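# Swap two shelf bins back into their colored slots

## Task

The two bins on the shelf are in each other's places. Move each one into the shelf slot whose mark matches its color, centered on that mark, open side facing outward and with all its parts still inside. The shelf board overhead sits low, so tilting a bin may be needed to get it in. Slide each bin fully home so it sits behind the shelf's front lip. The task fails if at the end a bin is still tilted or raised by the gripper, and anything that stays in place only because the robot holds it does not count.

## Robot and tools

Robot: a single Kinova Gen3 arm with seven revolute joints and a Robotiq 2F-85 two-finger gripper. The only camera is cam_wrist (672x504 pixels), mounted on the wrist. Its nominal frame is wrist_camera_optical: +z looks forward, +x is right in the image, +y is down; the real camera may be offset by about 24 mm and turned by about 11 degrees. Approximate intrinsics: fx = fy = 671.313, cx 337.69, cy 251.677, with radial distortion.

Scene frame: origin on the table surface right under the arm's base, +z up, +y to the left when facing along +x. The base may not be level with the table. Gripper reference frames: robotiq_pinch lies between the pads when they are closed, robotiq_tcp at the closed fingertips, 18.75 mm further out; for both, +z points along the fingers away from the wrist and +y along the closing direction.

execute_actions takes "actions", a list holding zero or one item, and an optional boolean "pictures" (images come by default). Three forms:
- Empty list: no motion, just reports the current state.
- Move: {"rows": [...], "steps": n}. Up to 15 rows and n up to 15 (default 15); each step lasts 1/30 s and uses one row, the final row repeating once rows run out. Every row is one list of 9 numbers for the one arm: absolute target angles in radians for joint_1 to joint_7 (waist, shoulder, upper arm roll, elbow, forearm roll, wrist pitch, wrist roll), the same order as the Joint positions line, then gripper position, then gripper speed, both in -1 to 1.
- Wait: {"steps": n} with no rows, n up to 300; it returns when n steps have elapsed since the previous result, and the time you spend replying counts toward them.

Joint ranges in radians: waist, upper arm roll, forearm roll and wrist roll ±69.115; shoulder ±2.250; elbow ±2.580; wrist pitch ±2.100. The true stops may differ by up to 0.013. A call is rejected entirely (nothing moves) if any target lies over 0.013 beyond a stated end and also beyond where that joint last was. A target past the true end is clipped to it, and the result may print "joint sent to its limit", possibly about an earlier action still running; missing that line proves nothing.

Motion: targets are fed no more than 0.304 rad ahead of the measured angle for the first four joints and 0.266 rad for the last three; if the gripper would move over 70 mm from where it is, all targets are pulled back proportionally. Joints share speed and acceleration limits and finish together, so after big moves the arm may not yet be at the goal when the result arrives. The arm keeps heading for your last row while you think, until it has nearly stopped or a step is HELD.

Gripper: position +1 is fully open (85 mm), 0 roughly 41 mm, pads touch near -0.8, and -1 closes until stopped. Speed -1, 0, +1 give about 20, 85 and 150 mm/s. Full-close force is set by the arm, about 190-235 N per pad. To hold firmly, send -1 and keep sending it; for a gentler hold, open and then close to a position just under the object's width. To release, command a width larger than the object. Fingers stay put after stopping until the position number changes by 0.01 or more, but re-close on their own if the object slips or is lost. position_measured_pct ≈ 50 − 50 × finger position (0 = fully open); stopping below about 90 before the target means something is gripped or in the way, about 90 or more means the pads met. Closing pushes the fingertips about 13 mm further from the wrist, so leave clearance above surfaces.

Result lines: Joint positions (rad), Joint velocities (rad/s), joint torques in the same order (with per-arm offset, scale and noise). "joint command not followed" means the clearance check altered or blocked targets; HELD marks steps where your row was partly or wholly not sent. TORQUE FAULT: contact torque hit a load limit (50.7 N m for the first four joints, 31.9 for the last three, held weight included); the arm freezes 10 s and the rest of the call is dropped. MOTOR HOT appears from 60 °C; at 75 °C an OVER-TEMPERATURE FAULT lets the arm sag. Holding loads heats motors even while idle.

zoom_image: {"camera": "cam_wrist", "region": [x0, y0, x1, y1]} in pixels of the latest full image, origin top-left, at most 504x504; gives a sharper crop, no motion.

read_manual: optional "section", only "licences"; returns licence texts, no motion.

finished_scene: {"scene": number of the current scene}; ends it irreversibly, reports success and gives the next task. Answering without any tool call ends the whole run.

Avoid: knocking anything off the table, spilling bin contents, dropping or slamming bins, forceful pushes, torque faults and overheating. Brief external tugs on held parts or pushes on loose objects can happen. Before finishing, release each bin, ensure it is level, seated behind the lip and stays there without the gripper.

Each tool is called as name(argument=value, ...), one argument or row to a line, values as JSON.

## Session

execute_actions(
  actions=[],
)

Scene clock: 0.00 s of 14400.00 s.
position_measured_pct=0.0
Joint positions: [ 0.211  0.643 -0.163  0.741  0.185  1.699  2.341]
Joint velocities: [-0.001 -0.     0.002  0.001 -0.001 -0.    -0.   ]
Joint torques (N m, as the joint torque sensors report them, + toward a larger angle): no reading
Motor temperatures (°C, as the motors report them): [35 35 35 33 45 39 42]

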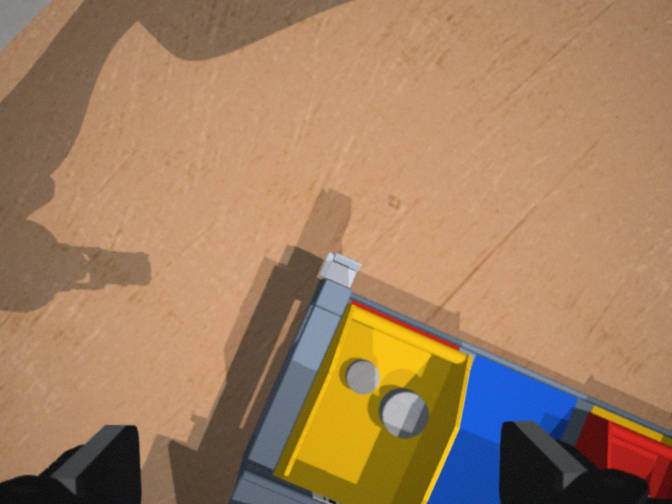

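execute_actions(
  actions=[
    {"rows":[[0,-0.3,0,1.9,0,1.0,4.712,1,0]]},
  ],
  pictures=false,
)

execute_actions(
  actions=[
    {"steps":75},
  ],
)

Scene clock: 14.23 s of 14400.00 s.
position_measured_pct=0.0
Joint positions: [ 0.035  0.203 -0.027  1.173  0.029  1.321  2.716]
Joint velocities: [-0.199 -1.287  0.164  1.278 -0.186 -1.125  1.123]
Joint torques (N m, as the joint torque sensors report them, + toward a larger angle): [ -0.2  -16.38   0.44  -9.01   0.11  -0.56   0.05]
Motor temperatures (°C, as the motors report them): [35 36 35 34 45 39 42]
Steps of this call (steps 1 to 90: nothing new was sent; then 10.73 s passed at rest; steps 91 to 105: all 15 steps of this action). Readings (joint positions | what the end effector reports):
91: [0.210 0.642 -0.162 0.742 0.185 1.698 2.341] | position_measured_pct=0.0
92: [0.206 0.636 -0.159 0.749 0.183 1.693 2.345] | position_measured_pct=0.0
94: [0.185 0.606 -0.144 0.777 0.167 1.670 2.368] | position_measured_pct=0.0
98: [0.114 0.484 -0.091 0.894 0.103 1.567 2.471] | position_measured_pct=0.0
105: the state above

Scene clock: 16.73 s of 14400.00 s.
position_measured_pct=0.0
Joint positions: [-0.    -0.3    0.     1.9    0.     1.     4.712]
Joint velocities: [ 0.    -0.    -0.001  0.001  0.001 -0.    -0.001]
Joint torques (N m, as the joint torque sensors report them, + toward a larger angle): [ -0.01  -6.57  -0.67 -10.22  -0.15  -1.25  -0.26]
Motor temperatures (°C, as the motors report them): [35 36 35 34 45 39 42]
Steps of this call (steps 1 to 75: the robot went on to your last target). Readings (joint positions | what the end effector reports):
1: [0.029 0.160 -0.022 1.216 0.023 1.284 2.754] | position_measured_pct=0.0
2: [0.024 0.116 -0.017 1.259 0.019 1.246 2.792] | position_measured_pct=0.0
4: [0.016 0.029 -0.011 1.345 0.012 1.172 2.868] | position_measured_pct=0.0
8: [0.008 -0.124 -0.005 1.508 0.005 1.074 3.013] | position_measured_pct=0.0
75: the state above
The arm was judged still, so your last target was given up. Only a new action makes it travel on or press farther. Fingers that are still opening or closing keep moving.

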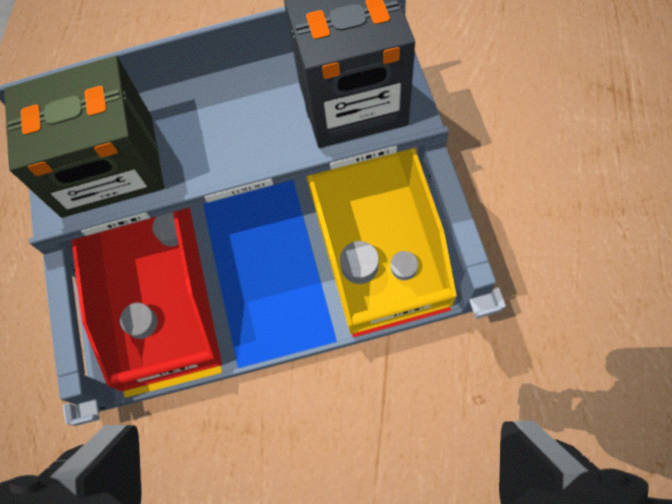

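execute_actions(
  actions=[
    {"rows":[[-0.1,-0.1,0,2.5,0,0,4.712,1,0]]},
  ],
  pictures=false,
)

execute_actions(
  actions=[
    {"steps":30},
  ],
)

Scene clock: 28.60 s of 14400.00 s.
position_measured_pct=0.0
Joint positions: [-0.076 -0.147 -0.     2.265 -0.     0.677  4.712]
Joint velocities: [-0.106  0.211  0.003  1.031  0.001 -0.953 -0.001]
Joint torques (N m, as the joint torque sensors report them, + toward a larger angle): [-0.31 -7.17 -0.31 -7.17 -0.44 -0.08 -0.28]
Motor temperatures (°C, as the motors report them): [35 36 35 34 45 39 42]
Steps of this call (steps 1 to 90: nothing new was sent; then 8.37 s passed at rest; steps 91 to 105: all 15 steps of this action). Readings (joint positions | what the end effector reports):
91: [-0.001 -0.299 0.000 1.901 0.000 0.999 4.712] | position_measured_pct=0.0
92: [-0.003 -0.295 0.000 1.906 0.000 0.994 4.712] | position_measured_pct=0.0
94: [-0.013 -0.275 0.000 1.932 0.000 0.971 4.712] | position_measured_pct=0.0
98: [-0.043 -0.214 -0.000 2.041 -0.000 0.876 4.712] | position_measured_pct=0.0
105: the state above

Scene clock: 29.60 s of 14400.00 s.
position_measured_pct=0.0
Joint positions: [-0.1   -0.1    0.     2.5    0.     0.     4.712]
Joint velocities: [-0.     0.     0.001  0.001  0.001  0.    -0.   ]
Joint torques (N m, as the joint torque sensors report them, + toward a larger angle): [-0.59 -7.23 -0.3  -7.14 -0.03 -1.55 -0.26]
Motor temperatures (°C, as the motors report them): [35 36 35 34 45 39 42]
Steps of this call (steps 1 to 30: the robot went on to your last target). Readings (joint positions | what the end effector reports):
1: [-0.080 -0.140 -0.000 2.300 -0.000 0.643 4.712] | position_measured_pct=0.0
2: [-0.083 -0.133 -0.000 2.336 -0.000 0.605 4.712] | position_measured_pct=0.0
4: [-0.089 -0.122 -0.000 2.393 -0.000 0.525 4.712] | position_measured_pct=0.0
8: [-0.095 -0.109 -0.000 2.458 -0.000 0.363 4.712] | position_measured_pct=0.0
30: the state above

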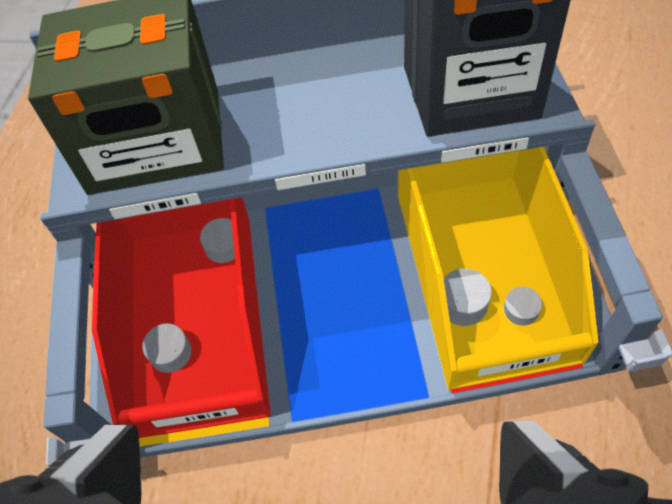

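execute_actions(
  actions=[
    {"rows":[[-0.08,0.5498,0,1.323,0,1.2688,4.712,1,0]]},
  ],
  pictures=false,
)

execute_actions(
  actions=[
    {"steps":45},
  ],
)

execute_actions(
  actions=[
    {"rows":[[-0.08,0.6924,0,1.5223,0,0.9269,4.712,1,0]]},
  ],
  pictures=false,
)

execute_actions(
  actions=[
    {"steps":15},
  ],
)

Scene clock: 40.43 s of 14400.00 s.
position_measured_pct=0.0
Joint positions: [-0.083  0.356  0.     2.047  0.     0.396  4.712]
Joint velocities: [ 0.015  1.129  0.003 -1.345 -0.001  1.194  0.001]
Joint torques (N m, as the joint torque sensors report them, + toward a larger angle): [ -1.16 -17.    -0.52  -6.5   -0.29  -0.64  -0.4 ]
Motor temperatures (°C, as the motors report them): [35 36 35 34 45 39 42]
Steps of this call (steps 1 to 15: the robot went on to your last target; steps 16 to 90: nothing new was sent; then 7.33 s passed at rest; steps 91 to 105: all 15 steps of this action). Readings (joint positions | what the end effector reports):
91: [-0.100 -0.098 -0.000 2.499 0.000 0.001 4.712] | position_measured_pct=0.0
92: [-0.099 -0.091 0.000 2.494 0.000 0.005 4.712] | position_measured_pct=0.0
94: [-0.097 -0.060 0.000 2.467 -0.000 0.029 4.712] | position_measured_pct=0.0
98: [-0.090 0.065 0.000 2.345 -0.000 0.135 4.712] | position_measured_pct=0.0
105: the state above

Scene clock: 41.93 s of 14400.00 s.
position_measured_pct=0.0
Joint positions: [-0.08   0.55   0.     1.323  0.     1.269  4.712]
Joint velocities: [-0.002  0.    -0.     0.    -0.002  0.     0.   ]
Joint torques (N m, as the joint torque sensors report them, + toward a larger angle): [ -1.79 -20.38  -0.36  -8.24  -0.33   0.29  -0.2 ]
Motor temperatures (°C, as the motors report them): [35 36 35 34 45 39 42]
Steps of this call (steps 1 to 45: the robot went on to your last target). Readings (joint positions | what the end effector reports):
1: [-0.082 0.391 -0.000 2.002 0.000 0.436 4.712] | position_measured_pct=0.0
2: [-0.082 0.421 -0.000 1.956 0.000 0.477 4.712] | position_measured_pct=0.0
4: [-0.081 0.465 -0.000 1.864 -0.000 0.558 4.712] | position_measured_pct=0.0
8: [-0.081 0.514 -0.000 1.681 0.000 0.719 4.712] | position_measured_pct=0.0
45: the state above
The arm was judged still, so your last target was given up. Only a new action makes it travel on or press farther. Fingers that are still opening or closing keep moving.

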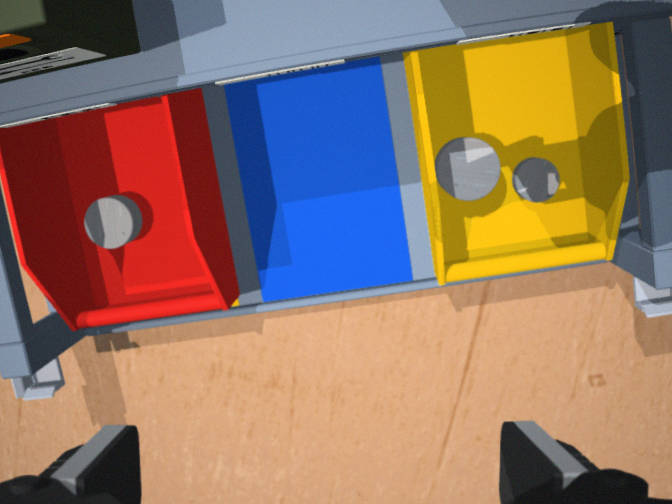

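Scene clock: 42.43 s of 14400.00 s.
position_measured_pct=0.0
Joint positions: [-0.08   0.69  -0.     1.522 -0.     0.928  4.712]
Joint velocities: [ 0.001  0.015  0.001  0.004  0.003 -0.021  0.   ]
Joint torques (N m, as the joint torque sensors report them, + toward a larger angle): [ -1.64 -20.09  -0.52  -6.18  -0.33   0.19  -0.21]
Motor temperatures (°C, as the motors report them): [35 36 35 34 45 39 42]
Steps of this call (steps 1 to 15: all 15 steps of this action). Readings (joint positions | what the end effector reports):
1: [-0.080 0.551 0.000 1.324 0.000 1.268 4.712] | position_measured_pct=0.0
2: [-0.080 0.555 0.000 1.329 0.000 1.261 4.712] | position_measured_pct=0.0
4: [-0.080 0.575 0.000 1.355 0.000 1.225 4.712] | position_measured_pct=0.0
8: [-0.080 0.638 -0.000 1.445 -0.000 1.078 4.712] | position_measured_pct=0.0
15: the state above

Scene clock: 42.93 s of 14400.00 s.
position_measured_pct=0.0
Joint positions: [-0.08   0.692  0.     1.522  0.     0.927  4.712]
Joint velocities: [-0.001  0.     0.    -0.001  0.     0.     0.001]
Joint torques (N m, as the joint torque sensors report them, + toward a larger angle): [ -1.86 -20.43  -0.43  -6.45  -0.23   0.18  -0.24]
Motor temperatures (°C, as the motors report them): [35 36 35 34 45 39 42]
Steps of this call (steps 1 to 15: the robot went on to your last target). Readings (joint positions | what the end effector reports):
1: [-0.080 0.691 -0.000 1.522 -0.000 0.927 4.712] | position_measured_pct=0.0
2: [-0.080 0.691 -0.000 1.522 0.000 0.927 4.712] | position_measured_pct=0.0
4: [-0.080 0.692 0.000 1.522 0.000 0.927 4.712] | position_measured_pct=0.0
8: [-0.080 0.692 -0.000 1.522 -0.000 0.927 4.712] | position_measured_pct=0.0
15: the state above
The arm was judged still, so your last target was given up. Only a new action makes it travel on or press farther. Fingers that are still opening or closing keep moving.

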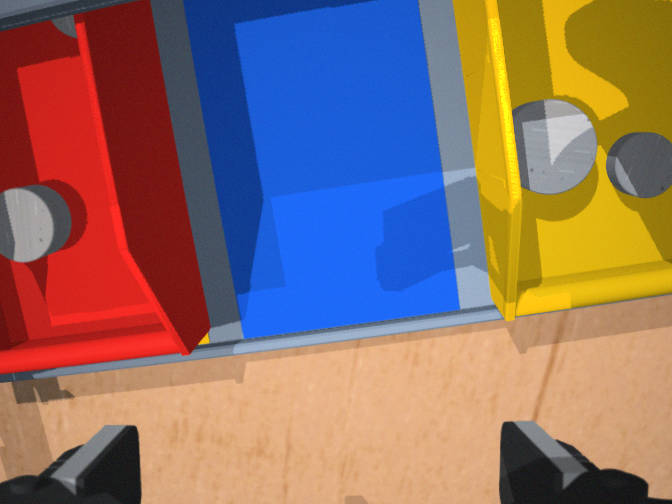

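execute_actions(
  actions=[
    {"rows":[[0.137,0.7,0,1.3205,0,1.1211,6.63,0,0]]},
  ],
  pictures=false,
)

execute_actions(
  actions=[
    {"steps":35},
  ],
)

execute_actions(
  actions=[
    {"rows":[[0.137,0.824,0,1.3205,0,0.9971,6.63,0,0]]},
  ],
)

Scene clock: 67.23 s of 14400.00 s.
position_measured_pct=36.9
Joint positions: [0.116 0.699 0.001 1.338 0.    1.105 5.177]
Joint velocities: [ 0.134  0.006 -0.003 -0.123 -0.003  0.117  1.217]
Joint torques (N m, as the joint torque sensors report them, + toward a larger angle): [ -2.09 -21.36  -0.57  -6.51  -0.67   0.52  -0.07]
Motor temperatures (°C, as the motors report them): [35 36 35 34 45 39 42]
Steps of this call (steps 1 to 90: nothing new was sent; then 20.80 s passed at rest; steps 91 to 105: all 15 steps of this action). Readings (joint positions | what the end effector reports):
91: [-0.078 0.693 -0.000 1.521 -0.000 0.928 4.713] | position_measured_pct=0.0
92: [-0.072 0.693 -0.002 1.516 -0.001 0.933 4.719] | position_measured_pct=0.8
94: [-0.042 0.695 -0.004 1.491 -0.001 0.956 4.751] | position_measured_pct=4.8
98: [0.048 0.698 0.001 1.405 0.001 1.039 4.893] | position_measured_pct=16.3
105: the state above

Scene clock: 68.40 s of 14400.00 s.
position_measured_pct=49.6
Joint positions: [ 0.137  0.7   -0.     1.321  0.     1.121  6.592]
Joint velocities: [-0.001 -0.     0.001  0.001 -0.    -0.     0.849]
Joint torques (N m, as the joint torque sensors report them, + toward a larger angle): [ -1.35 -21.24  -0.01  -6.98  -0.36   0.55  -0.2 ]
Motor temperatures (°C, as the motors report them): [35 36 35 34 45 39 42]
Steps of this call (steps 1 to 35: the robot went on to your last target). Readings (joint positions | what the end effector reports):
1: [0.120 0.699 0.001 1.334 0.000 1.108 5.218] | position_measured_pct=40.1
2: [0.124 0.699 0.000 1.331 0.000 1.111 5.259] | position_measured_pct=43.3
4: [0.128 0.699 0.000 1.327 0.000 1.115 5.340] | position_measured_pct=47.6
8: [0.134 0.700 0.000 1.323 0.000 1.119 5.503] | position_measured_pct=49.6
35: the state above

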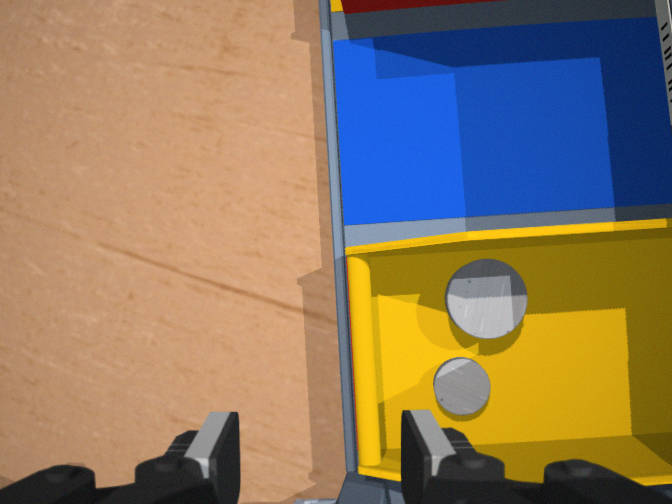

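Scene clock: 68.90 s of 14400.00 s.
position_measured_pct=49.6
Joint positions: [0.137 0.823 0.    1.321 0.    0.997 6.63 ]
Joint velocities: [ 0.     0.013 -0.     0.    -0.001  0.     0.   ]
Joint torques (N m, as the joint torque sensors report them, + toward a larger angle): [ -1.71 -23.09   0.09  -6.36  -0.48   0.55  -0.31]
Motor temperatures (°C, as the motors report them): [35 36 35 34 45 39 42]
Steps of this call (steps 1 to 15: all 15 steps of this action). Readings (joint positions | what the end effector reports):
1: [0.137 0.701 0.000 1.320 0.000 1.120 6.615] | position_measured_pct=49.6
2: [0.137 0.707 0.000 1.320 0.000 1.115 6.627] | position_measured_pct=49.6
4: [0.137 0.735 0.000 1.319 0.000 1.087 6.630] | position_measured_pct=49.6
8: [0.137 0.810 -0.000 1.321 -0.000 1.010 6.630] | position_measured_pct=49.6
15: the state above

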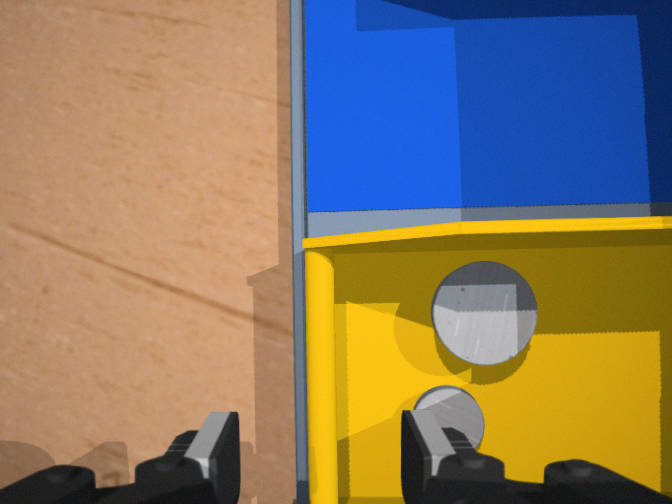

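execute_actions(
  actions=[
    {"rows":[[0.137,0.85,0,1.331,0,0.9606,6.63,0,0],[0.137,0.85,0,1.331,0,0.9606,6.63,0,0],[0.137,0.88,0,1.342,0,0.9196,6.63,0,0],[0.137,0.88,0,1.342,0,0.9196,6.63,0,0],[0.137,0.91,0,1.352,0,0.8796,6.63,0,0],[0.137,0.91,0,1.352,0,0.8796,6.63,0,0],[0.137,0.9421,0,1.3614,0,0.8381,6.63,0,0]]},
  ],
)

execute_actions(
  actions=[
    {"steps":8},
  ],
)

Scene clock: 75.23 s of 14400.00 s.
position_measured_pct=49.6
Joint positions: [ 0.137  0.94  -0.     1.362  0.     0.838  6.63 ]
Joint velocities: [ 0.     0.015  0.001 -0.004 -0.001 -0.002 -0.001]
Joint torques (N m, as the joint torque sensors report them, + toward a larger angle): [ -1.5  -22.11   0.02  -5.31  -0.57   0.57  -0.07]
Motor temperatures (°C, as the motors report them): [35 36 35 34 45 39 42]
Steps of this call (steps 1 to 15: the robot went on to your last target; steps 16 to 90: nothing new was sent; then 2.83 s passed at rest; steps 91 to 105: all 15 steps of this action). Readings (joint positions | what the end effector reports):
91: [0.137 0.825 0.000 1.321 -0.000 0.996 6.630] | position_measured_pct=49.6
92: [0.137 0.831 0.000 1.322 -0.000 0.989 6.630] | position_measured_pct=49.6
94: [0.137 0.855 0.000 1.331 0.000 0.957 6.630] | position_measured_pct=49.6
98: [0.137 0.911 0.000 1.351 -0.000 0.880 6.630] | position_measured_pct=49.6
105: the state above

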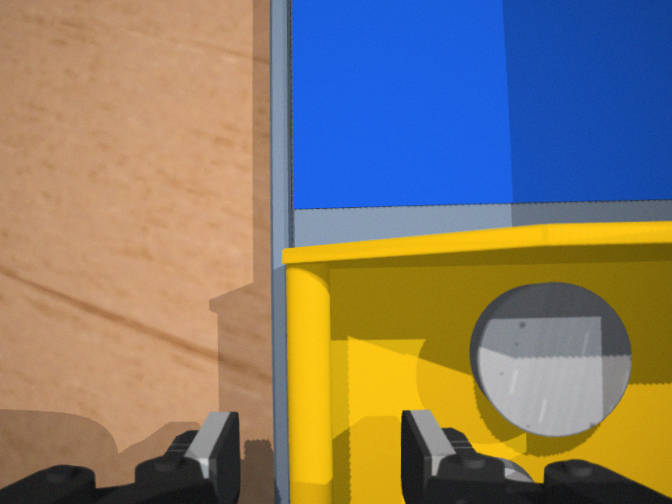

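Scene clock: 75.50 s of 14400.00 s.
position_measured_pct=49.6
Joint positions: [ 0.137  0.942 -0.     1.361 -0.     0.838  6.63 ]
Joint velocities: [-0.     0.001  0.     0.001 -0.001  0.    -0.   ]
Joint torques (N m, as the joint torque sensors report them, + toward a larger angle): [ -1.43 -22.56   0.13  -5.4   -0.08   0.54  -0.3 ]
Motor temperatures (°C, as the motors report them): [35 36 35 34 45 39 42]
Steps of this call (steps 1 to 8: the robot went on to your last target). Readings (joint positions | what the end effector reports):
1: [0.137 0.941 -0.000 1.361 0.000 0.838 6.630] | position_measured_pct=49.6
2: [0.137 0.941 0.000 1.361 0.000 0.838 6.630] | position_measured_pct=49.6
4: [0.137 0.942 0.000 1.361 0.000 0.838 6.630] | position_measured_pct=49.6
8: the state above

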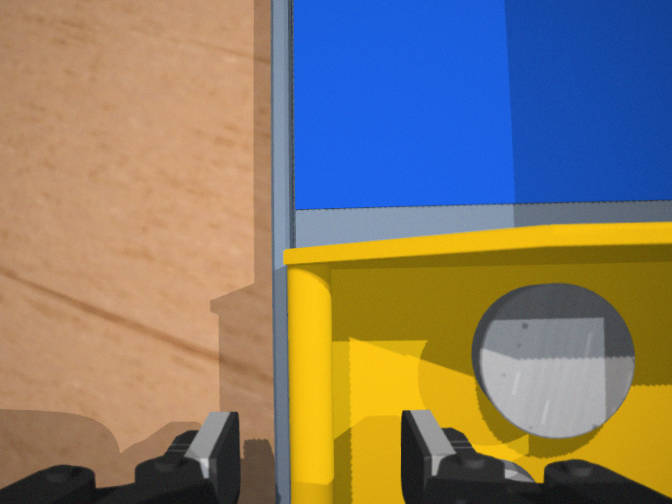

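execute_actions(
  actions=[
    {"rows":[[0.137,0.9532,0,1.3771,0,0.8113,6.63,0,0]],"steps":10},
  ],
)

execute_actions(
  actions=[
    {"rows":[[0.137,0.9532,0,1.3771,0,0.8113,6.63,-1,-0.3]]},
  ],
  pictures=false,
)

execute_actions(
  actions=[
    {"steps":10},
  ],
)

Scene clock: 81.37 s of 14400.00 s.
position_measured_pct=49.6
Joint positions: [ 0.137  0.951  0.     1.376 -0.     0.812  6.63 ]
Joint velocities: [-0.001 -0.     0.     0.001 -0.    -0.001  0.   ]
Joint torques (N m, as the joint torque sensors report them, + toward a larger angle): [ -1.59 -20.65   0.25  -5.12  -0.12   0.52  -0.26]
Motor temperatures (°C, as the motors report them): [35 36 35 34 45 39 42]
Steps of this call (steps 1 to 15: the robot went on to your last target; steps 16 to 90: nothing new was sent; then 2.53 s passed at rest; steps 91 to 100: all 10 steps of this action). Readings (joint positions | what the end effector reports):
91: [0.137 0.943 0.000 1.362 -0.000 0.837 6.630] | position_measured_pct=49.6
92: [0.137 0.946 0.000 1.367 -0.000 0.828 6.630] | position_measured_pct=49.6
94: [0.137 0.952 -0.000 1.375 -0.000 0.814 6.630] | position_measured_pct=49.6
98: [0.137 0.951 -0.000 1.376 -0.000 0.812 6.630] | position_measured_pct=49.6
100: the state above

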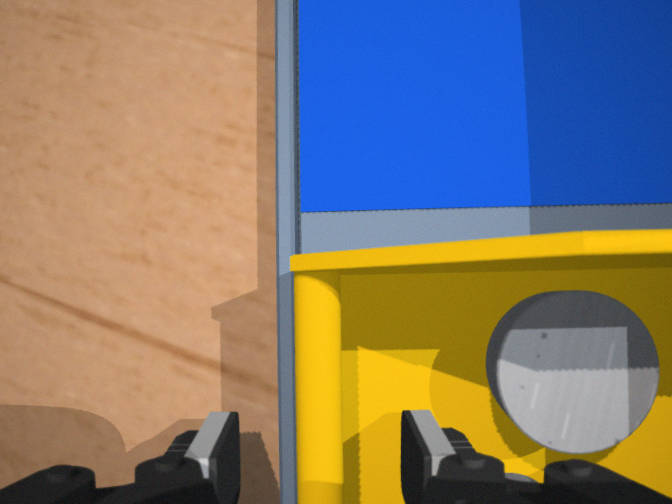

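Scene clock: 81.87 s of 14400.00 s.
position_measured_pct=78.2
Joint positions: [ 0.137  0.951 -0.     1.376  0.     0.812  6.63 ]
Joint velocities: [ 0.005 -0.     0.007  0.023  0.004  0.04   0.004]
Joint torques (N m, as the joint torque sensors report them, + toward a larger angle): [ -1.47 -20.58  -0.34  -5.52  -0.37  -0.2   -0.37]
Motor temperatures (°C, as the motors report them): [35 36 35 34 45 39 42]
Steps of this call (steps 1 to 15: all 15 steps of this action). Readings (joint positions | what the end effector reports):
1: [0.137 0.951 -0.000 1.376 -0.000 0.812 6.630] | position_measured_pct=49.6
2: [0.137 0.951 -0.000 1.376 -0.000 0.811 6.630] | position_measured_pct=50.4
4: [0.137 0.950 -0.000 1.376 -0.000 0.811 6.630] | position_measured_pct=53.6
8: [0.137 0.950 -0.000 1.376 -0.000 0.811 6.630] | position_measured_pct=62.3
15: the state above

Scene clock: 82.20 s of 14400.00 s.
position_measured_pct=83.7
Joint positions: [ 0.137  0.95  -0.     1.377  0.     0.812  6.63 ]
Joint velocities: [-0.    -0.    -0.003 -0.001 -0.001  0.     0.   ]
Joint torques (N m, as the joint torque sensors report them, + toward a larger angle): [ -1.56 -20.35  -0.01  -4.84  -0.32   0.17  -0.44]
Motor temperatures (°C, as the motors report them): [35 36 35 34 45 39 42]
Steps of this call (steps 1 to 10: the robot went on to your last target). Readings (joint positions | what the end effector reports):
1: [0.137 0.951 -0.000 1.376 -0.000 0.812 6.630] | position_measured_pct=80.6
2: [0.137 0.950 -0.000 1.377 0.000 0.812 6.630] | position_measured_pct=81.7
4: [0.137 0.950 -0.000 1.377 0.000 0.812 6.630] | position_measured_pct=83.3
8: [0.137 0.950 -0.000 1.377 0.000 0.812 6.630] | position_measured_pct=83.7
10: the state above

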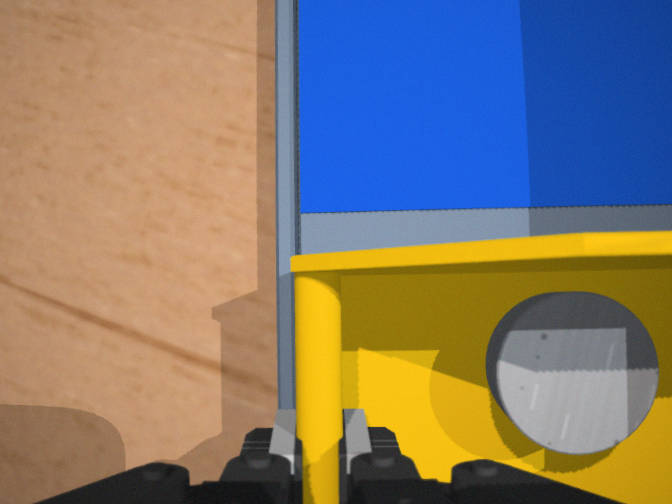

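execute_actions(
  actions=[
    {"rows":[[0.137,0.946,0,1.376,0,0.8196,6.63,-1,0],[0.137,0.946,0,1.376,0,0.8196,6.63,-1,0],[0.137,0.94,0,1.375,0,0.8266,6.63,-1,0],[0.137,0.94,0,1.375,0,0.8266,6.63,-1,0],[0.137,0.933,0,1.3738,0,0.8348,6.63,-1,0],[0.137,0.933,0,1.3738,0,0.8348,6.63,-1,0],[0.137,0.927,0,1.3727,0,0.8419,6.63,-1,0]]},
  ],
)

Scene clock: 87.80 s of 14400.00 s.
position_measured_pct=83.7
Joint positions: [0.137 0.929 0.    1.373 0.    0.842 6.63 ]
Joint velocities: [ 0.001 -0.002  0.     0.    -0.    -0.    -0.001]
Joint torques (N m, as the joint torque sensors report them, + toward a larger angle): [ -1.38 -24.94   0.16  -6.41  -0.29   0.33  -0.11]
Motor temperatures (°C, as the motors report them): [35 37 35 34 45 39 42]
Steps of this call (steps 1 to 15: the robot went on to your last target; steps 16 to 90: nothing new was sent; then 2.10 s passed at rest; steps 91 to 105: all 15 steps of this action). Readings (joint positions | what the end effector reports):
91: [0.137 0.949 -0.000 1.377 -0.000 0.813 6.630] | position_measured_pct=83.7
92: [0.137 0.946 -0.001 1.377 -0.000 0.816 6.630] | position_measured_pct=83.7
94: [0.137 0.942 -0.000 1.376 -0.000 0.823 6.630] | position_measured_pct=83.7
98: [0.137 0.931 0.000 1.374 0.000 0.838 6.630] | position_measured_pct=83.7
105: the state above

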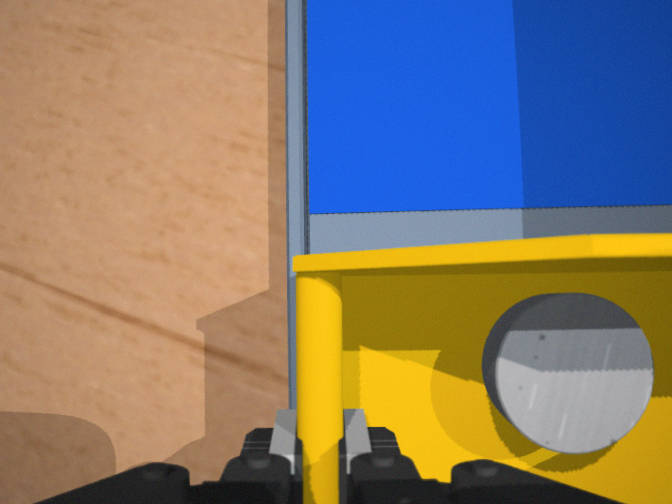

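execute_actions(
  actions=[
    {"rows":[[0.141,0.916,0,1.398,0,0.8276,6.634,-1,0],[0.141,0.916,0,1.398,0,0.8276,6.634,-1,0],[0.1455,0.905,0,1.424,0,0.8126,6.6385,-1,0],[0.1455,0.905,0,1.424,0,0.8126,6.6385,-1,0],[0.15,0.894,0,1.45,0,0.7976,6.643,-1,0],[0.15,0.894,0,1.45,0,0.7976,6.643,-1,0],[0.154,0.883,0,1.4755,0,0.7831,6.647,-1,0],[0.154,0.883,0,1.4755,0,0.7831,6.647,-1,0],[0.158,0.872,0,1.501,0,0.7686,6.651,-1,0],[0.158,0.872,0,1.501,0,0.7686,6.651,-1,0],[0.1625,0.8606,0,1.5269,0,0.7541,6.6555,-1,0]]},
  ],
)

Scene clock: 94.93 s of 14400.00 s.
position_measured_pct=83.7
Joint positions: [0.162 0.865 0.001 1.525 0.    0.756 6.655]
Joint velocities: [ 0.007 -0.006  0.002  0.053 -0.    -0.028  0.009]
Joint torques (N m, as the joint torque sensors report them, + toward a larger angle): [ -1.65 -22.86  -0.87  -6.62  -0.51   0.1    0.03]
Motor temperatures (°C, as the motors report them): [35 37 35 34 45 39 42]
Steps of this call (steps 1 to 15: the robot went on to your last target; steps 16 to 90: nothing new was sent; then 3.63 s passed at rest; steps 91 to 105: all 15 steps of this action). Readings (joint positions | what the end effector reports):
91: [0.137 0.928 0.000 1.374 0.000 0.841 6.630] | position_measured_pct=83.7
92: [0.138 0.925 -0.000 1.380 -0.000 0.838 6.631] | position_measured_pct=83.7
94: [0.142 0.914 -0.000 1.402 -0.000 0.825 6.634] | position_measured_pct=83.7
98: [0.150 0.894 0.000 1.452 0.000 0.797 6.643] | position_measured_pct=83.7
105: the state above

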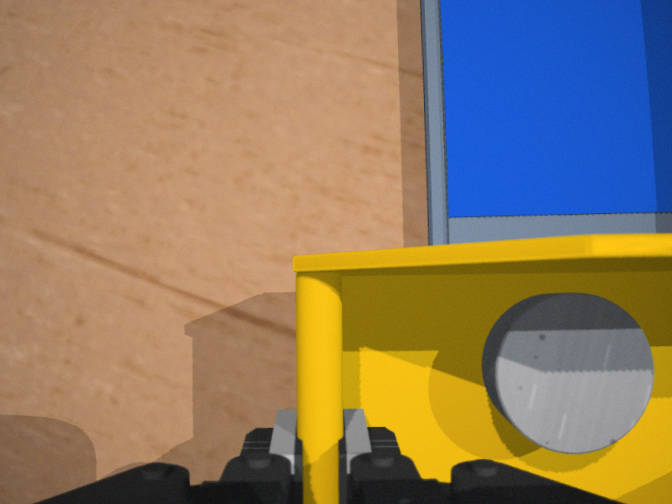

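execute_actions(
  actions=[
    {"rows":[[0.17,0.846,0,1.562,0,0.7336,6.663,-1,0],[0.17,0.846,0,1.562,0,0.7336,6.663,-1,0],[0.1775,0.832,0,1.597,0,0.7126,6.6705,-1,0],[0.1775,0.832,0,1.597,0,0.7126,6.6705,-1,0],[0.185,0.817,0,1.632,0,0.6926,6.678,-1,0],[0.185,0.817,0,1.632,0,0.6926,6.678,-1,0],[0.1925,0.803,0,1.667,0,0.6716,6.6855,-1,0],[0.1925,0.803,0,1.667,0,0.6716,6.6855,-1,0],[0.2,0.7885,0,1.701,0,0.6521,6.693,-1,0],[0.2,0.7885,0,1.701,0,0.6521,6.693,-1,0],[0.2081,0.7744,0,1.735,0,0.6322,6.7011,-1,0],[0.2081,0.7744,0,1.735,0,0.6322,6.7011,-1,0],[0.217,0.7625,0,1.767,0,0.6121,6.71,-1,0],[0.217,0.7625,0,1.767,0,0.6121,6.71,-1,0],[0.226,0.7505,0,1.799,0,0.5921,6.719,-1,0]]},
  ],
)

execute_actions(
  actions=[
    {"rows":[[0.226,0.7505,0,1.799,0,0.5921,6.719,-1,0],[0.2355,0.7385,0,1.83,0,0.5731,6.7285,-1,0],[0.2355,0.7385,0,1.83,0,0.5731,6.7285,-1,0],[0.245,0.7265,0,1.861,0,0.5541,6.738,-1,0],[0.245,0.7265,0,1.861,0,0.5541,6.738,-1,0],[0.2546,0.7149,0,1.8924,0,0.5343,6.7476,-1,0]],"steps":12},
  ],
)

Scene clock: 104.80 s of 14400.00 s.
position_measured_pct=83.7
Joint positions: [0.212 0.772 0.    1.746 0.    0.625 6.704]
Joint velocities: [ 0.134 -0.19  -0.004  0.498 -0.002 -0.311  0.131]
Joint torques (N m, as the joint torque sensors report them, + toward a larger angle): [ -1.43 -21.15   0.    -4.34  -0.5    0.41  -0.07]
Motor temperatures (°C, as the motors report them): [35 37 35 34 45 39 42]
Steps of this call (steps 1 to 15: the robot went on to your last target; steps 16 to 90: nothing new was sent; then 6.37 s passed at rest; steps 91 to 105: all 15 steps of this action). Readings (joint positions | what the end effector reports):
91: [0.163 0.861 0.000 1.528 0.000 0.753 6.656] | position_measured_pct=83.7
92: [0.164 0.858 -0.000 1.534 -0.000 0.750 6.657] | position_measured_pct=83.7
94: [0.170 0.846 -0.001 1.560 -0.000 0.734 6.662] | position_measured_pct=83.7
98: [0.184 0.820 0.000 1.627 0.000 0.695 6.677] | position_measured_pct=83.7
105: the state above

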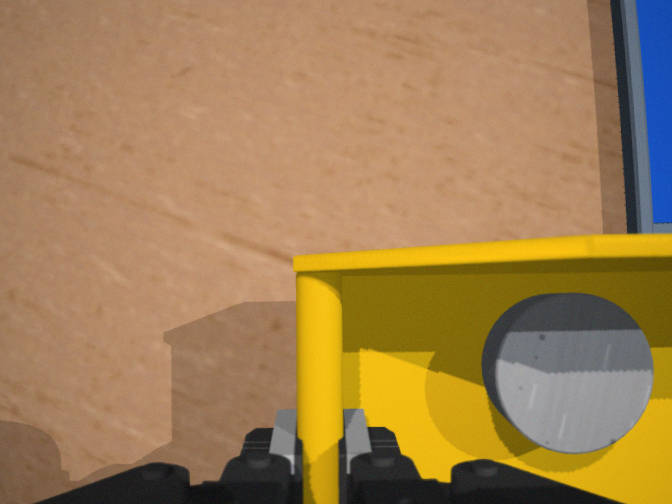

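Scene clock: 105.20 s of 14400.00 s.
position_measured_pct=83.7
Joint positions: [0.253 0.719 0.001 1.892 0.    0.535 6.748]
Joint velocities: [ 0.008 -0.017 -0.011  0.011 -0.002 -0.018  0.002]
Joint torques (N m, as the joint torque sensors report them, + toward a larger angle): [ -1.08 -19.98   0.2   -3.91  -0.26   0.28  -0.22]
Motor temperatures (°C, as the motors report them): [35 37 35 34 45 39 42]
Steps of this call (steps 1 to 12: all 12 steps of this action). Readings (joint positions | what the end effector reports):
1: [0.216 0.766 0.000 1.763 0.000 0.615 6.709] | position_measured_pct=83.7
2: [0.221 0.760 0.000 1.779 0.000 0.605 6.713] | position_measured_pct=83.7
4: [0.230 0.747 0.000 1.811 0.000 0.585 6.723] | position_measured_pct=83.7
8: [0.249 0.724 0.000 1.873 0.000 0.547 6.742] | position_measured_pct=83.7
12: the state above

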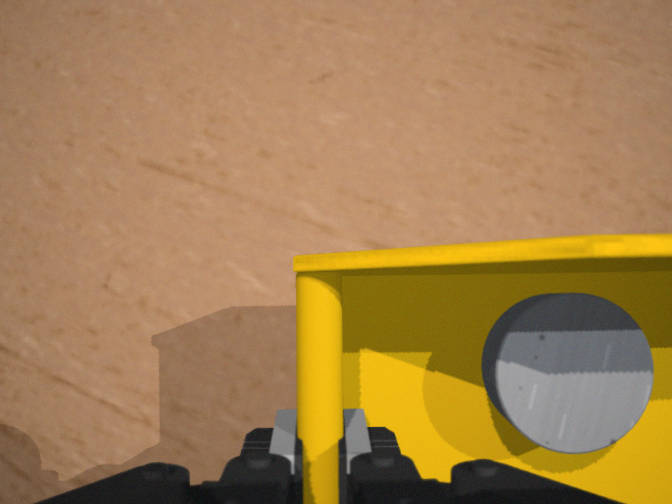

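execute_actions(
  actions=[
    {"rows":[[0.269,0.698,0,1.929,0,0.5146,6.762,-1,0],[0.269,0.698,0,1.929,0,0.5146,6.762,-1,0],[0.283,0.6815,0,1.965,0,0.4951,6.776,-1,0],[0.283,0.6815,0,1.965,0,0.4951,6.776,-1,0],[0.297,0.665,0,2.0,0,0.4766,6.79,-1,0],[0.297,0.665,0,2.0,0,0.4766,6.79,-1,0],[0.3117,0.645,0,2.0348,0,0.4618,6.8047,-1,0],[0.3117,0.645,0,2.0348,0,0.4618,6.8047,-1,0],[0.33,0.645,0,2.02,0,0.4766,6.823,-1,0],[0.35,0.648,0,2.0,0,0.4936,6.843,-1,0],[0.37,0.653,0,1.98,0,0.5086,6.863,-1,0],[0.39,0.659,0,1.955,0,0.5276,6.883,-1,0],[0.41,0.666,0,1.93,0,0.5456,6.903,-1,0],[0.43,0.674,0,1.903,0,0.5646,6.923,-1,0],[0.45,0.683,0,1.875,0,0.5836,6.943,-1,0]]},
  ],
)

execute_actions(
  actions=[
    {"rows":[[0.47,0.693,0,1.845,0,0.6036,6.963,-1,0],[0.49,0.703,0,1.815,0,0.6236,6.983,-1,0],[0.51,0.713,0,1.784,0,0.6446,7.003,-1,0],[0.53,0.724,0,1.752,0,0.6656,7.023,-1,0],[0.55,0.735,0,1.72,0,0.6866,7.043,-1,0],[0.57,0.746,0,1.687,0,0.7086,7.063,-1,0],[0.59,0.757,0,1.653,0,0.7316,7.083,-1,0],[0.6088,0.7684,0,1.6201,0,0.7531,7.1018,-1,0]]},
  ],
)

Scene clock: 113.27 s of 14400.00 s.
position_measured_pct=83.7
Joint positions: [ 0.384  0.66  -0.     1.994  0.     0.519  6.875]
Joint velocities: [ 0.465  0.116 -0.005 -0.588 -0.001  0.464  0.466]
Joint torques (N m, as the joint torque sensors report them, + toward a larger angle): [  0.05 -18.39   1.07  -4.98  -0.29  -0.09  -0.34]
Motor temperatures (°C, as the motors report them): [35 37 35 34 45 39 42]
Steps of this call (steps 1 to 15: the robot went on to your last target; steps 16 to 90: nothing new was sent; then 4.57 s passed at rest; steps 91 to 105: all 15 steps of this action). Readings (joint positions | what the end effector reports):
91: [0.255 0.715 -0.000 1.894 0.000 0.534 6.748] | position_measured_pct=83.7
92: [0.258 0.712 -0.001 1.899 -0.000 0.530 6.750] | position_measured_pct=83.7
94: [0.269 0.698 -0.001 1.925 -0.000 0.516 6.760] | position_measured_pct=83.7
98: [0.296 0.666 0.000 1.994 0.000 0.481 6.788] | position_measured_pct=83.7
105: the state above

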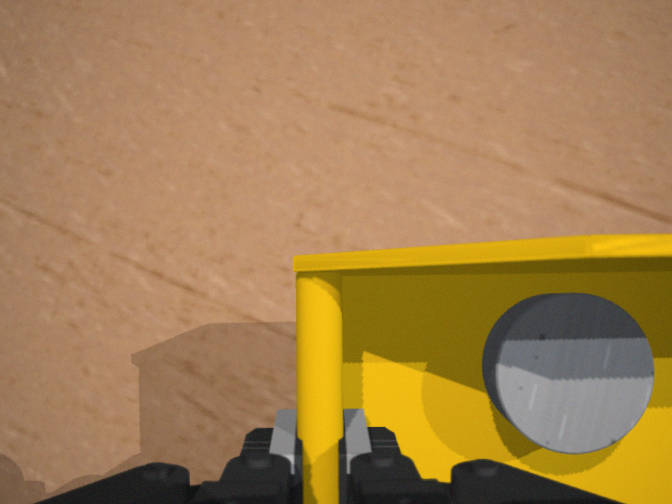

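Scene clock: 113.77 s of 14400.00 s.
position_measured_pct=83.7
Joint positions: [0.604 0.766 0.002 1.623 0.001 0.751 7.101]
Joint velocities: [ 0.034  0.012 -0.008 -0.046 -0.003  0.038  0.024]
Joint torques (N m, as the joint torque sensors report them, + toward a larger angle): [ -2.07 -21.94  -0.66  -3.71  -0.4    0.7   -0.25]
Motor temperatures (°C, as the motors report them): [35 37 35 34 45 39 42]
Steps of this call (steps 1 to 15: all 15 steps of this action). Readings (joint positions | what the end effector reports):
1: [0.400 0.664 -0.000 1.971 -0.000 0.535 6.891] | position_measured_pct=83.7
2: [0.417 0.670 -0.001 1.943 -0.000 0.552 6.908] | position_measured_pct=83.7
4: [0.453 0.687 -0.001 1.880 -0.000 0.586 6.945] | position_measured_pct=83.7
8: [0.530 0.727 -0.000 1.754 0.001 0.667 7.023] | position_measured_pct=83.7
15: the state above

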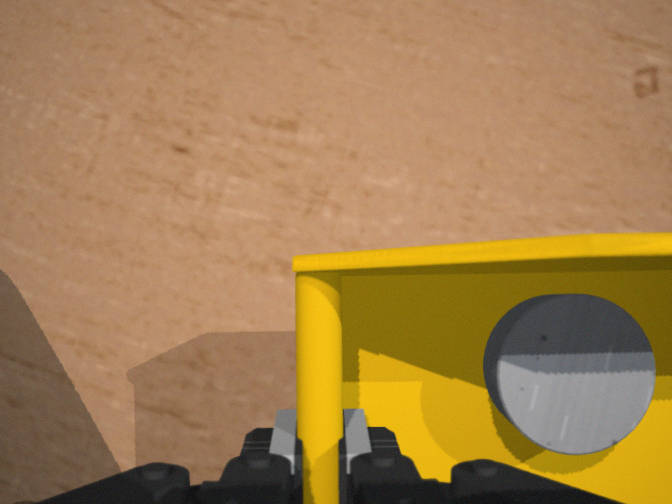

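execute_actions(
  actions=[
    {"rows":[[0.6088,0.778,0,1.6225,0,0.7411,7.1018,-1,0],[0.6088,0.778,0,1.6225,0,0.7411,7.1018,-1,0],[0.6088,0.787,0,1.625,0,0.7296,7.1018,-1,0],[0.6088,0.787,0,1.625,0,0.7296,7.1018,-1,0],[0.6088,0.796,0,1.627,0,0.7186,7.1018,-1,0],[0.6088,0.796,0,1.627,0,0.7186,7.1018,-1,0],[0.6088,0.805,0,1.6293,0,0.7073,7.1018,-1,0],[0.6088,0.805,0,1.6293,0,0.7073,7.1018,-1,0],[0.6088,0.814,0,1.6314,0,0.6962,7.1018,-1,0],[0.6088,0.814,0,1.6314,0,0.6962,7.1018,-1,0],[0.6088,0.8221,0,1.6333,0,0.6862,7.1018,-1,0]]},
  ],
)

execute_actions(
  actions=[
    {"rows":[[0.6088,0.827,0,1.6343,0,0.6803,7.1018,-1,0],[0.6088,0.827,0,1.6343,0,0.6803,7.1018,-1,0],[0.6088,0.827,0,1.6343,0,0.6803,7.1018,-1,0],[0.6088,0.8325,0,1.6354,0,0.6737,7.1018,-1,0]],"steps":12},
  ],
)

Scene clock: 120.60 s of 14400.00 s.
position_measured_pct=83.7
Joint positions: [0.609 0.822 0.    1.634 0.    0.686 7.102]
Joint velocities: [ 0.001  0.009 -0.    -0.003 -0.    -0.011 -0.001]
Joint torques (N m, as the joint torque sensors report them, + toward a larger angle): [  0.23 -22.13   0.83  -4.67  -0.22   0.58  -0.27]
Motor temperatures (°C, as the motors report them): [35 37 35 34 45 39 42]
Steps of this call (steps 1 to 15: the robot went on to your last target; steps 16 to 90: nothing new was sent; then 3.33 s passed at rest; steps 91 to 105: all 15 steps of this action). Readings (joint positions | what the end effector reports):
91: [0.609 0.771 0.000 1.621 0.000 0.752 7.102] | position_measured_pct=83.7
92: [0.609 0.775 0.000 1.621 0.000 0.747 7.102] | position_measured_pct=83.7
94: [0.609 0.784 0.000 1.624 0.000 0.736 7.102] | position_measured_pct=83.7
98: [0.609 0.801 0.000 1.628 0.000 0.714 7.102] | position_measured_pct=83.7
105: the state above

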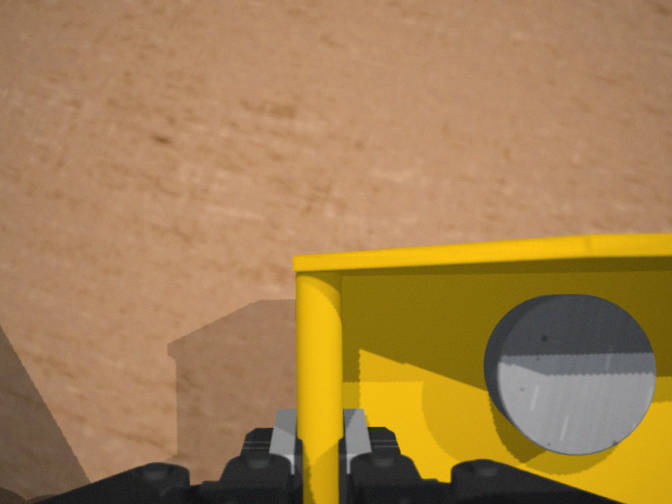

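Scene clock: 121.00 s of 14400.00 s.
position_measured_pct=83.7
Joint positions: [0.609 0.834 0.    1.636 0.    0.674 7.102]
Joint velocities: [-0.     0.002 -0.002  0.002 -0.002 -0.     0.   ]
Joint torques (N m, as the joint torque sensors report them, + toward a larger angle): [ -0.01 -22.31   0.42  -4.51  -0.22   0.77  -0.2 ]
Motor temperatures (°C, as the motors report them): [35 37 35 34 45 39 42]
Steps of this call (steps 1 to 12: all 12 steps of this action). Readings (joint positions | what the end effector reports):
1: [0.609 0.824 0.000 1.634 0.000 0.685 7.102] | position_measured_pct=83.7
2: [0.609 0.826 0.000 1.634 0.000 0.682 7.102] | position_measured_pct=83.7
4: [0.609 0.829 0.000 1.635 0.000 0.680 7.102] | position_measured_pct=83.7
8: [0.609 0.833 0.000 1.636 0.000 0.674 7.102] | position_measured_pct=83.7
12: the state above

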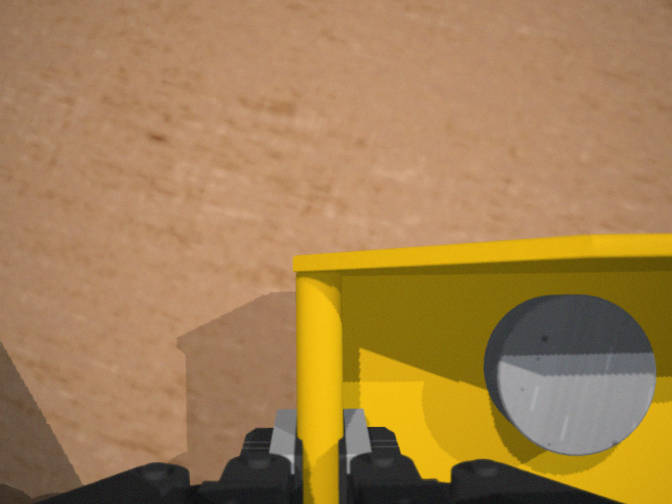

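execute_actions(
  actions=[
    {"rows":[[0.6088,0.837,0,1.6363,0,0.6683,7.1018,-1,0],[0.6088,0.837,0,1.6363,0,0.6683,7.1018,-1,0],[0.6088,0.8415,0,1.6371,0,0.663,7.1018,-1,0],[0.6088,0.8415,0,1.6371,0,0.663,7.1018,-1,0],[0.6088,0.846,0,1.6379,0,0.6577,7.1018,-1,0],[0.6088,0.846,0,1.6379,0,0.6577,7.1018,-1,0],[0.6088,0.8505,0,1.6386,0,0.6525,7.1018,-1,0],[0.6088,0.8505,0,1.6386,0,0.6525,7.1018,-1,0],[0.6088,0.855,0,1.6392,0,0.6474,7.1018,-1,0]]},
  ],
)

Scene clock: 125.07 s of 14400.00 s.
position_measured_pct=83.7
Joint positions: [0.609 0.856 0.    1.639 0.    0.647 7.102]
Joint velocities: [-0.001  0.002 -0.001 -0.001 -0.001 -0.001  0.   ]
Joint torques (N m, as the joint torque sensors report them, + toward a larger angle): [ -0.04 -21.71   0.57  -4.23  -0.26   0.64  -0.23]
Motor temperatures (°C, as the motors report them): [35 37 35 34 45 39 42]
Steps of this call (steps 1 to 15: the robot went on to your last target; steps 16 to 90: nothing new was sent; then 0.57 s passed at rest; steps 91 to 105: all 15 steps of this action). Readings (joint positions | what the end effector reports):
91: [0.609 0.835 0.000 1.636 0.000 0.673 7.102] | position_measured_pct=83.7
92: [0.609 0.837 0.000 1.636 0.000 0.670 7.102] | position_measured_pct=83.7
94: [0.609 0.841 0.000 1.637 0.000 0.665 7.102] | position_measured_pct=83.7
98: [0.609 0.850 0.000 1.638 0.000 0.655 7.102] | position_measured_pct=83.7
105: the state above

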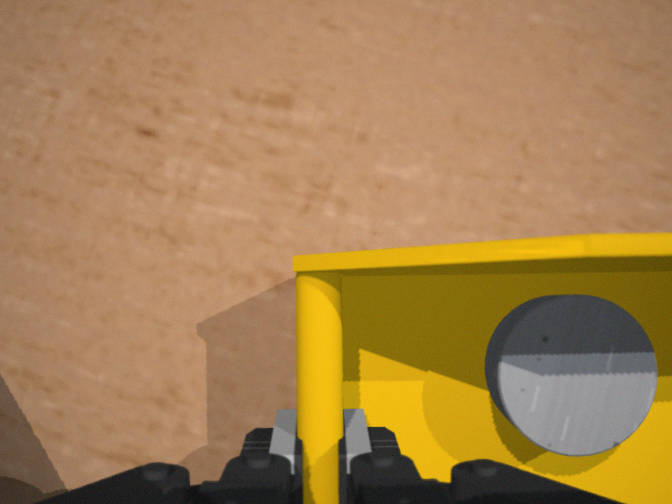

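Nearly down (shadow meets the bin corner). A few more millimetres.

execute_actions(
  actions=[
    {"rows":[[0.6088,0.859,0,1.6397,0,0.6429,7.1018,-1,0],[0.6088,0.859,0,1.6397,0,0.6429,7.1018,-1,0],[0.6088,0.859,0,1.6397,0,0.6429,7.1018,-1,0],[0.6088,0.863,0,1.6402,0,0.6384,7.1018,-1,0]],"steps":12},
  ],
)

Scene clock: 130.20 s of 14400.00 s.
position_measured_pct=83.7
Joint positions: [0.609 0.862 0.    1.64  0.    0.638 7.102]
Joint velocities: [-0.001  0.     0.001  0.     0.    -0.    -0.   ]
Joint torques (N m, as the joint torque sensors report them, + toward a larger angle): [  0.17 -19.95   0.84  -3.71  -0.15   0.71  -0.38]
Motor temperatures (°C, as the motors report them): [35 37 35 34 45 39 42]
Steps of this call (steps 1 to 15: the robot went on to your last target; steps 16 to 90: nothing new was sent; then 1.73 s passed at rest; steps 91 to 102: all 12 steps of this action). Readings (joint positions | what the end effector reports):
91: [0.609 0.857 0.000 1.639 0.000 0.646 7.102] | position_measured_pct=83.7
92: [0.609 0.859 0.000 1.639 0.000 0.644 7.102] | position_measured_pct=83.7
94: [0.609 0.860 0.000 1.640 0.000 0.642 7.102] | position_measured_pct=83.7
98: [0.609 0.862 0.000 1.640 0.000 0.638 7.102] | position_measured_pct=83.7
102: the state above

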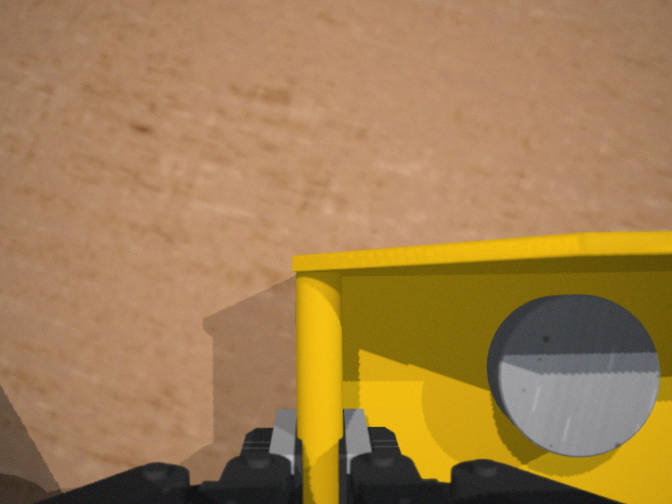

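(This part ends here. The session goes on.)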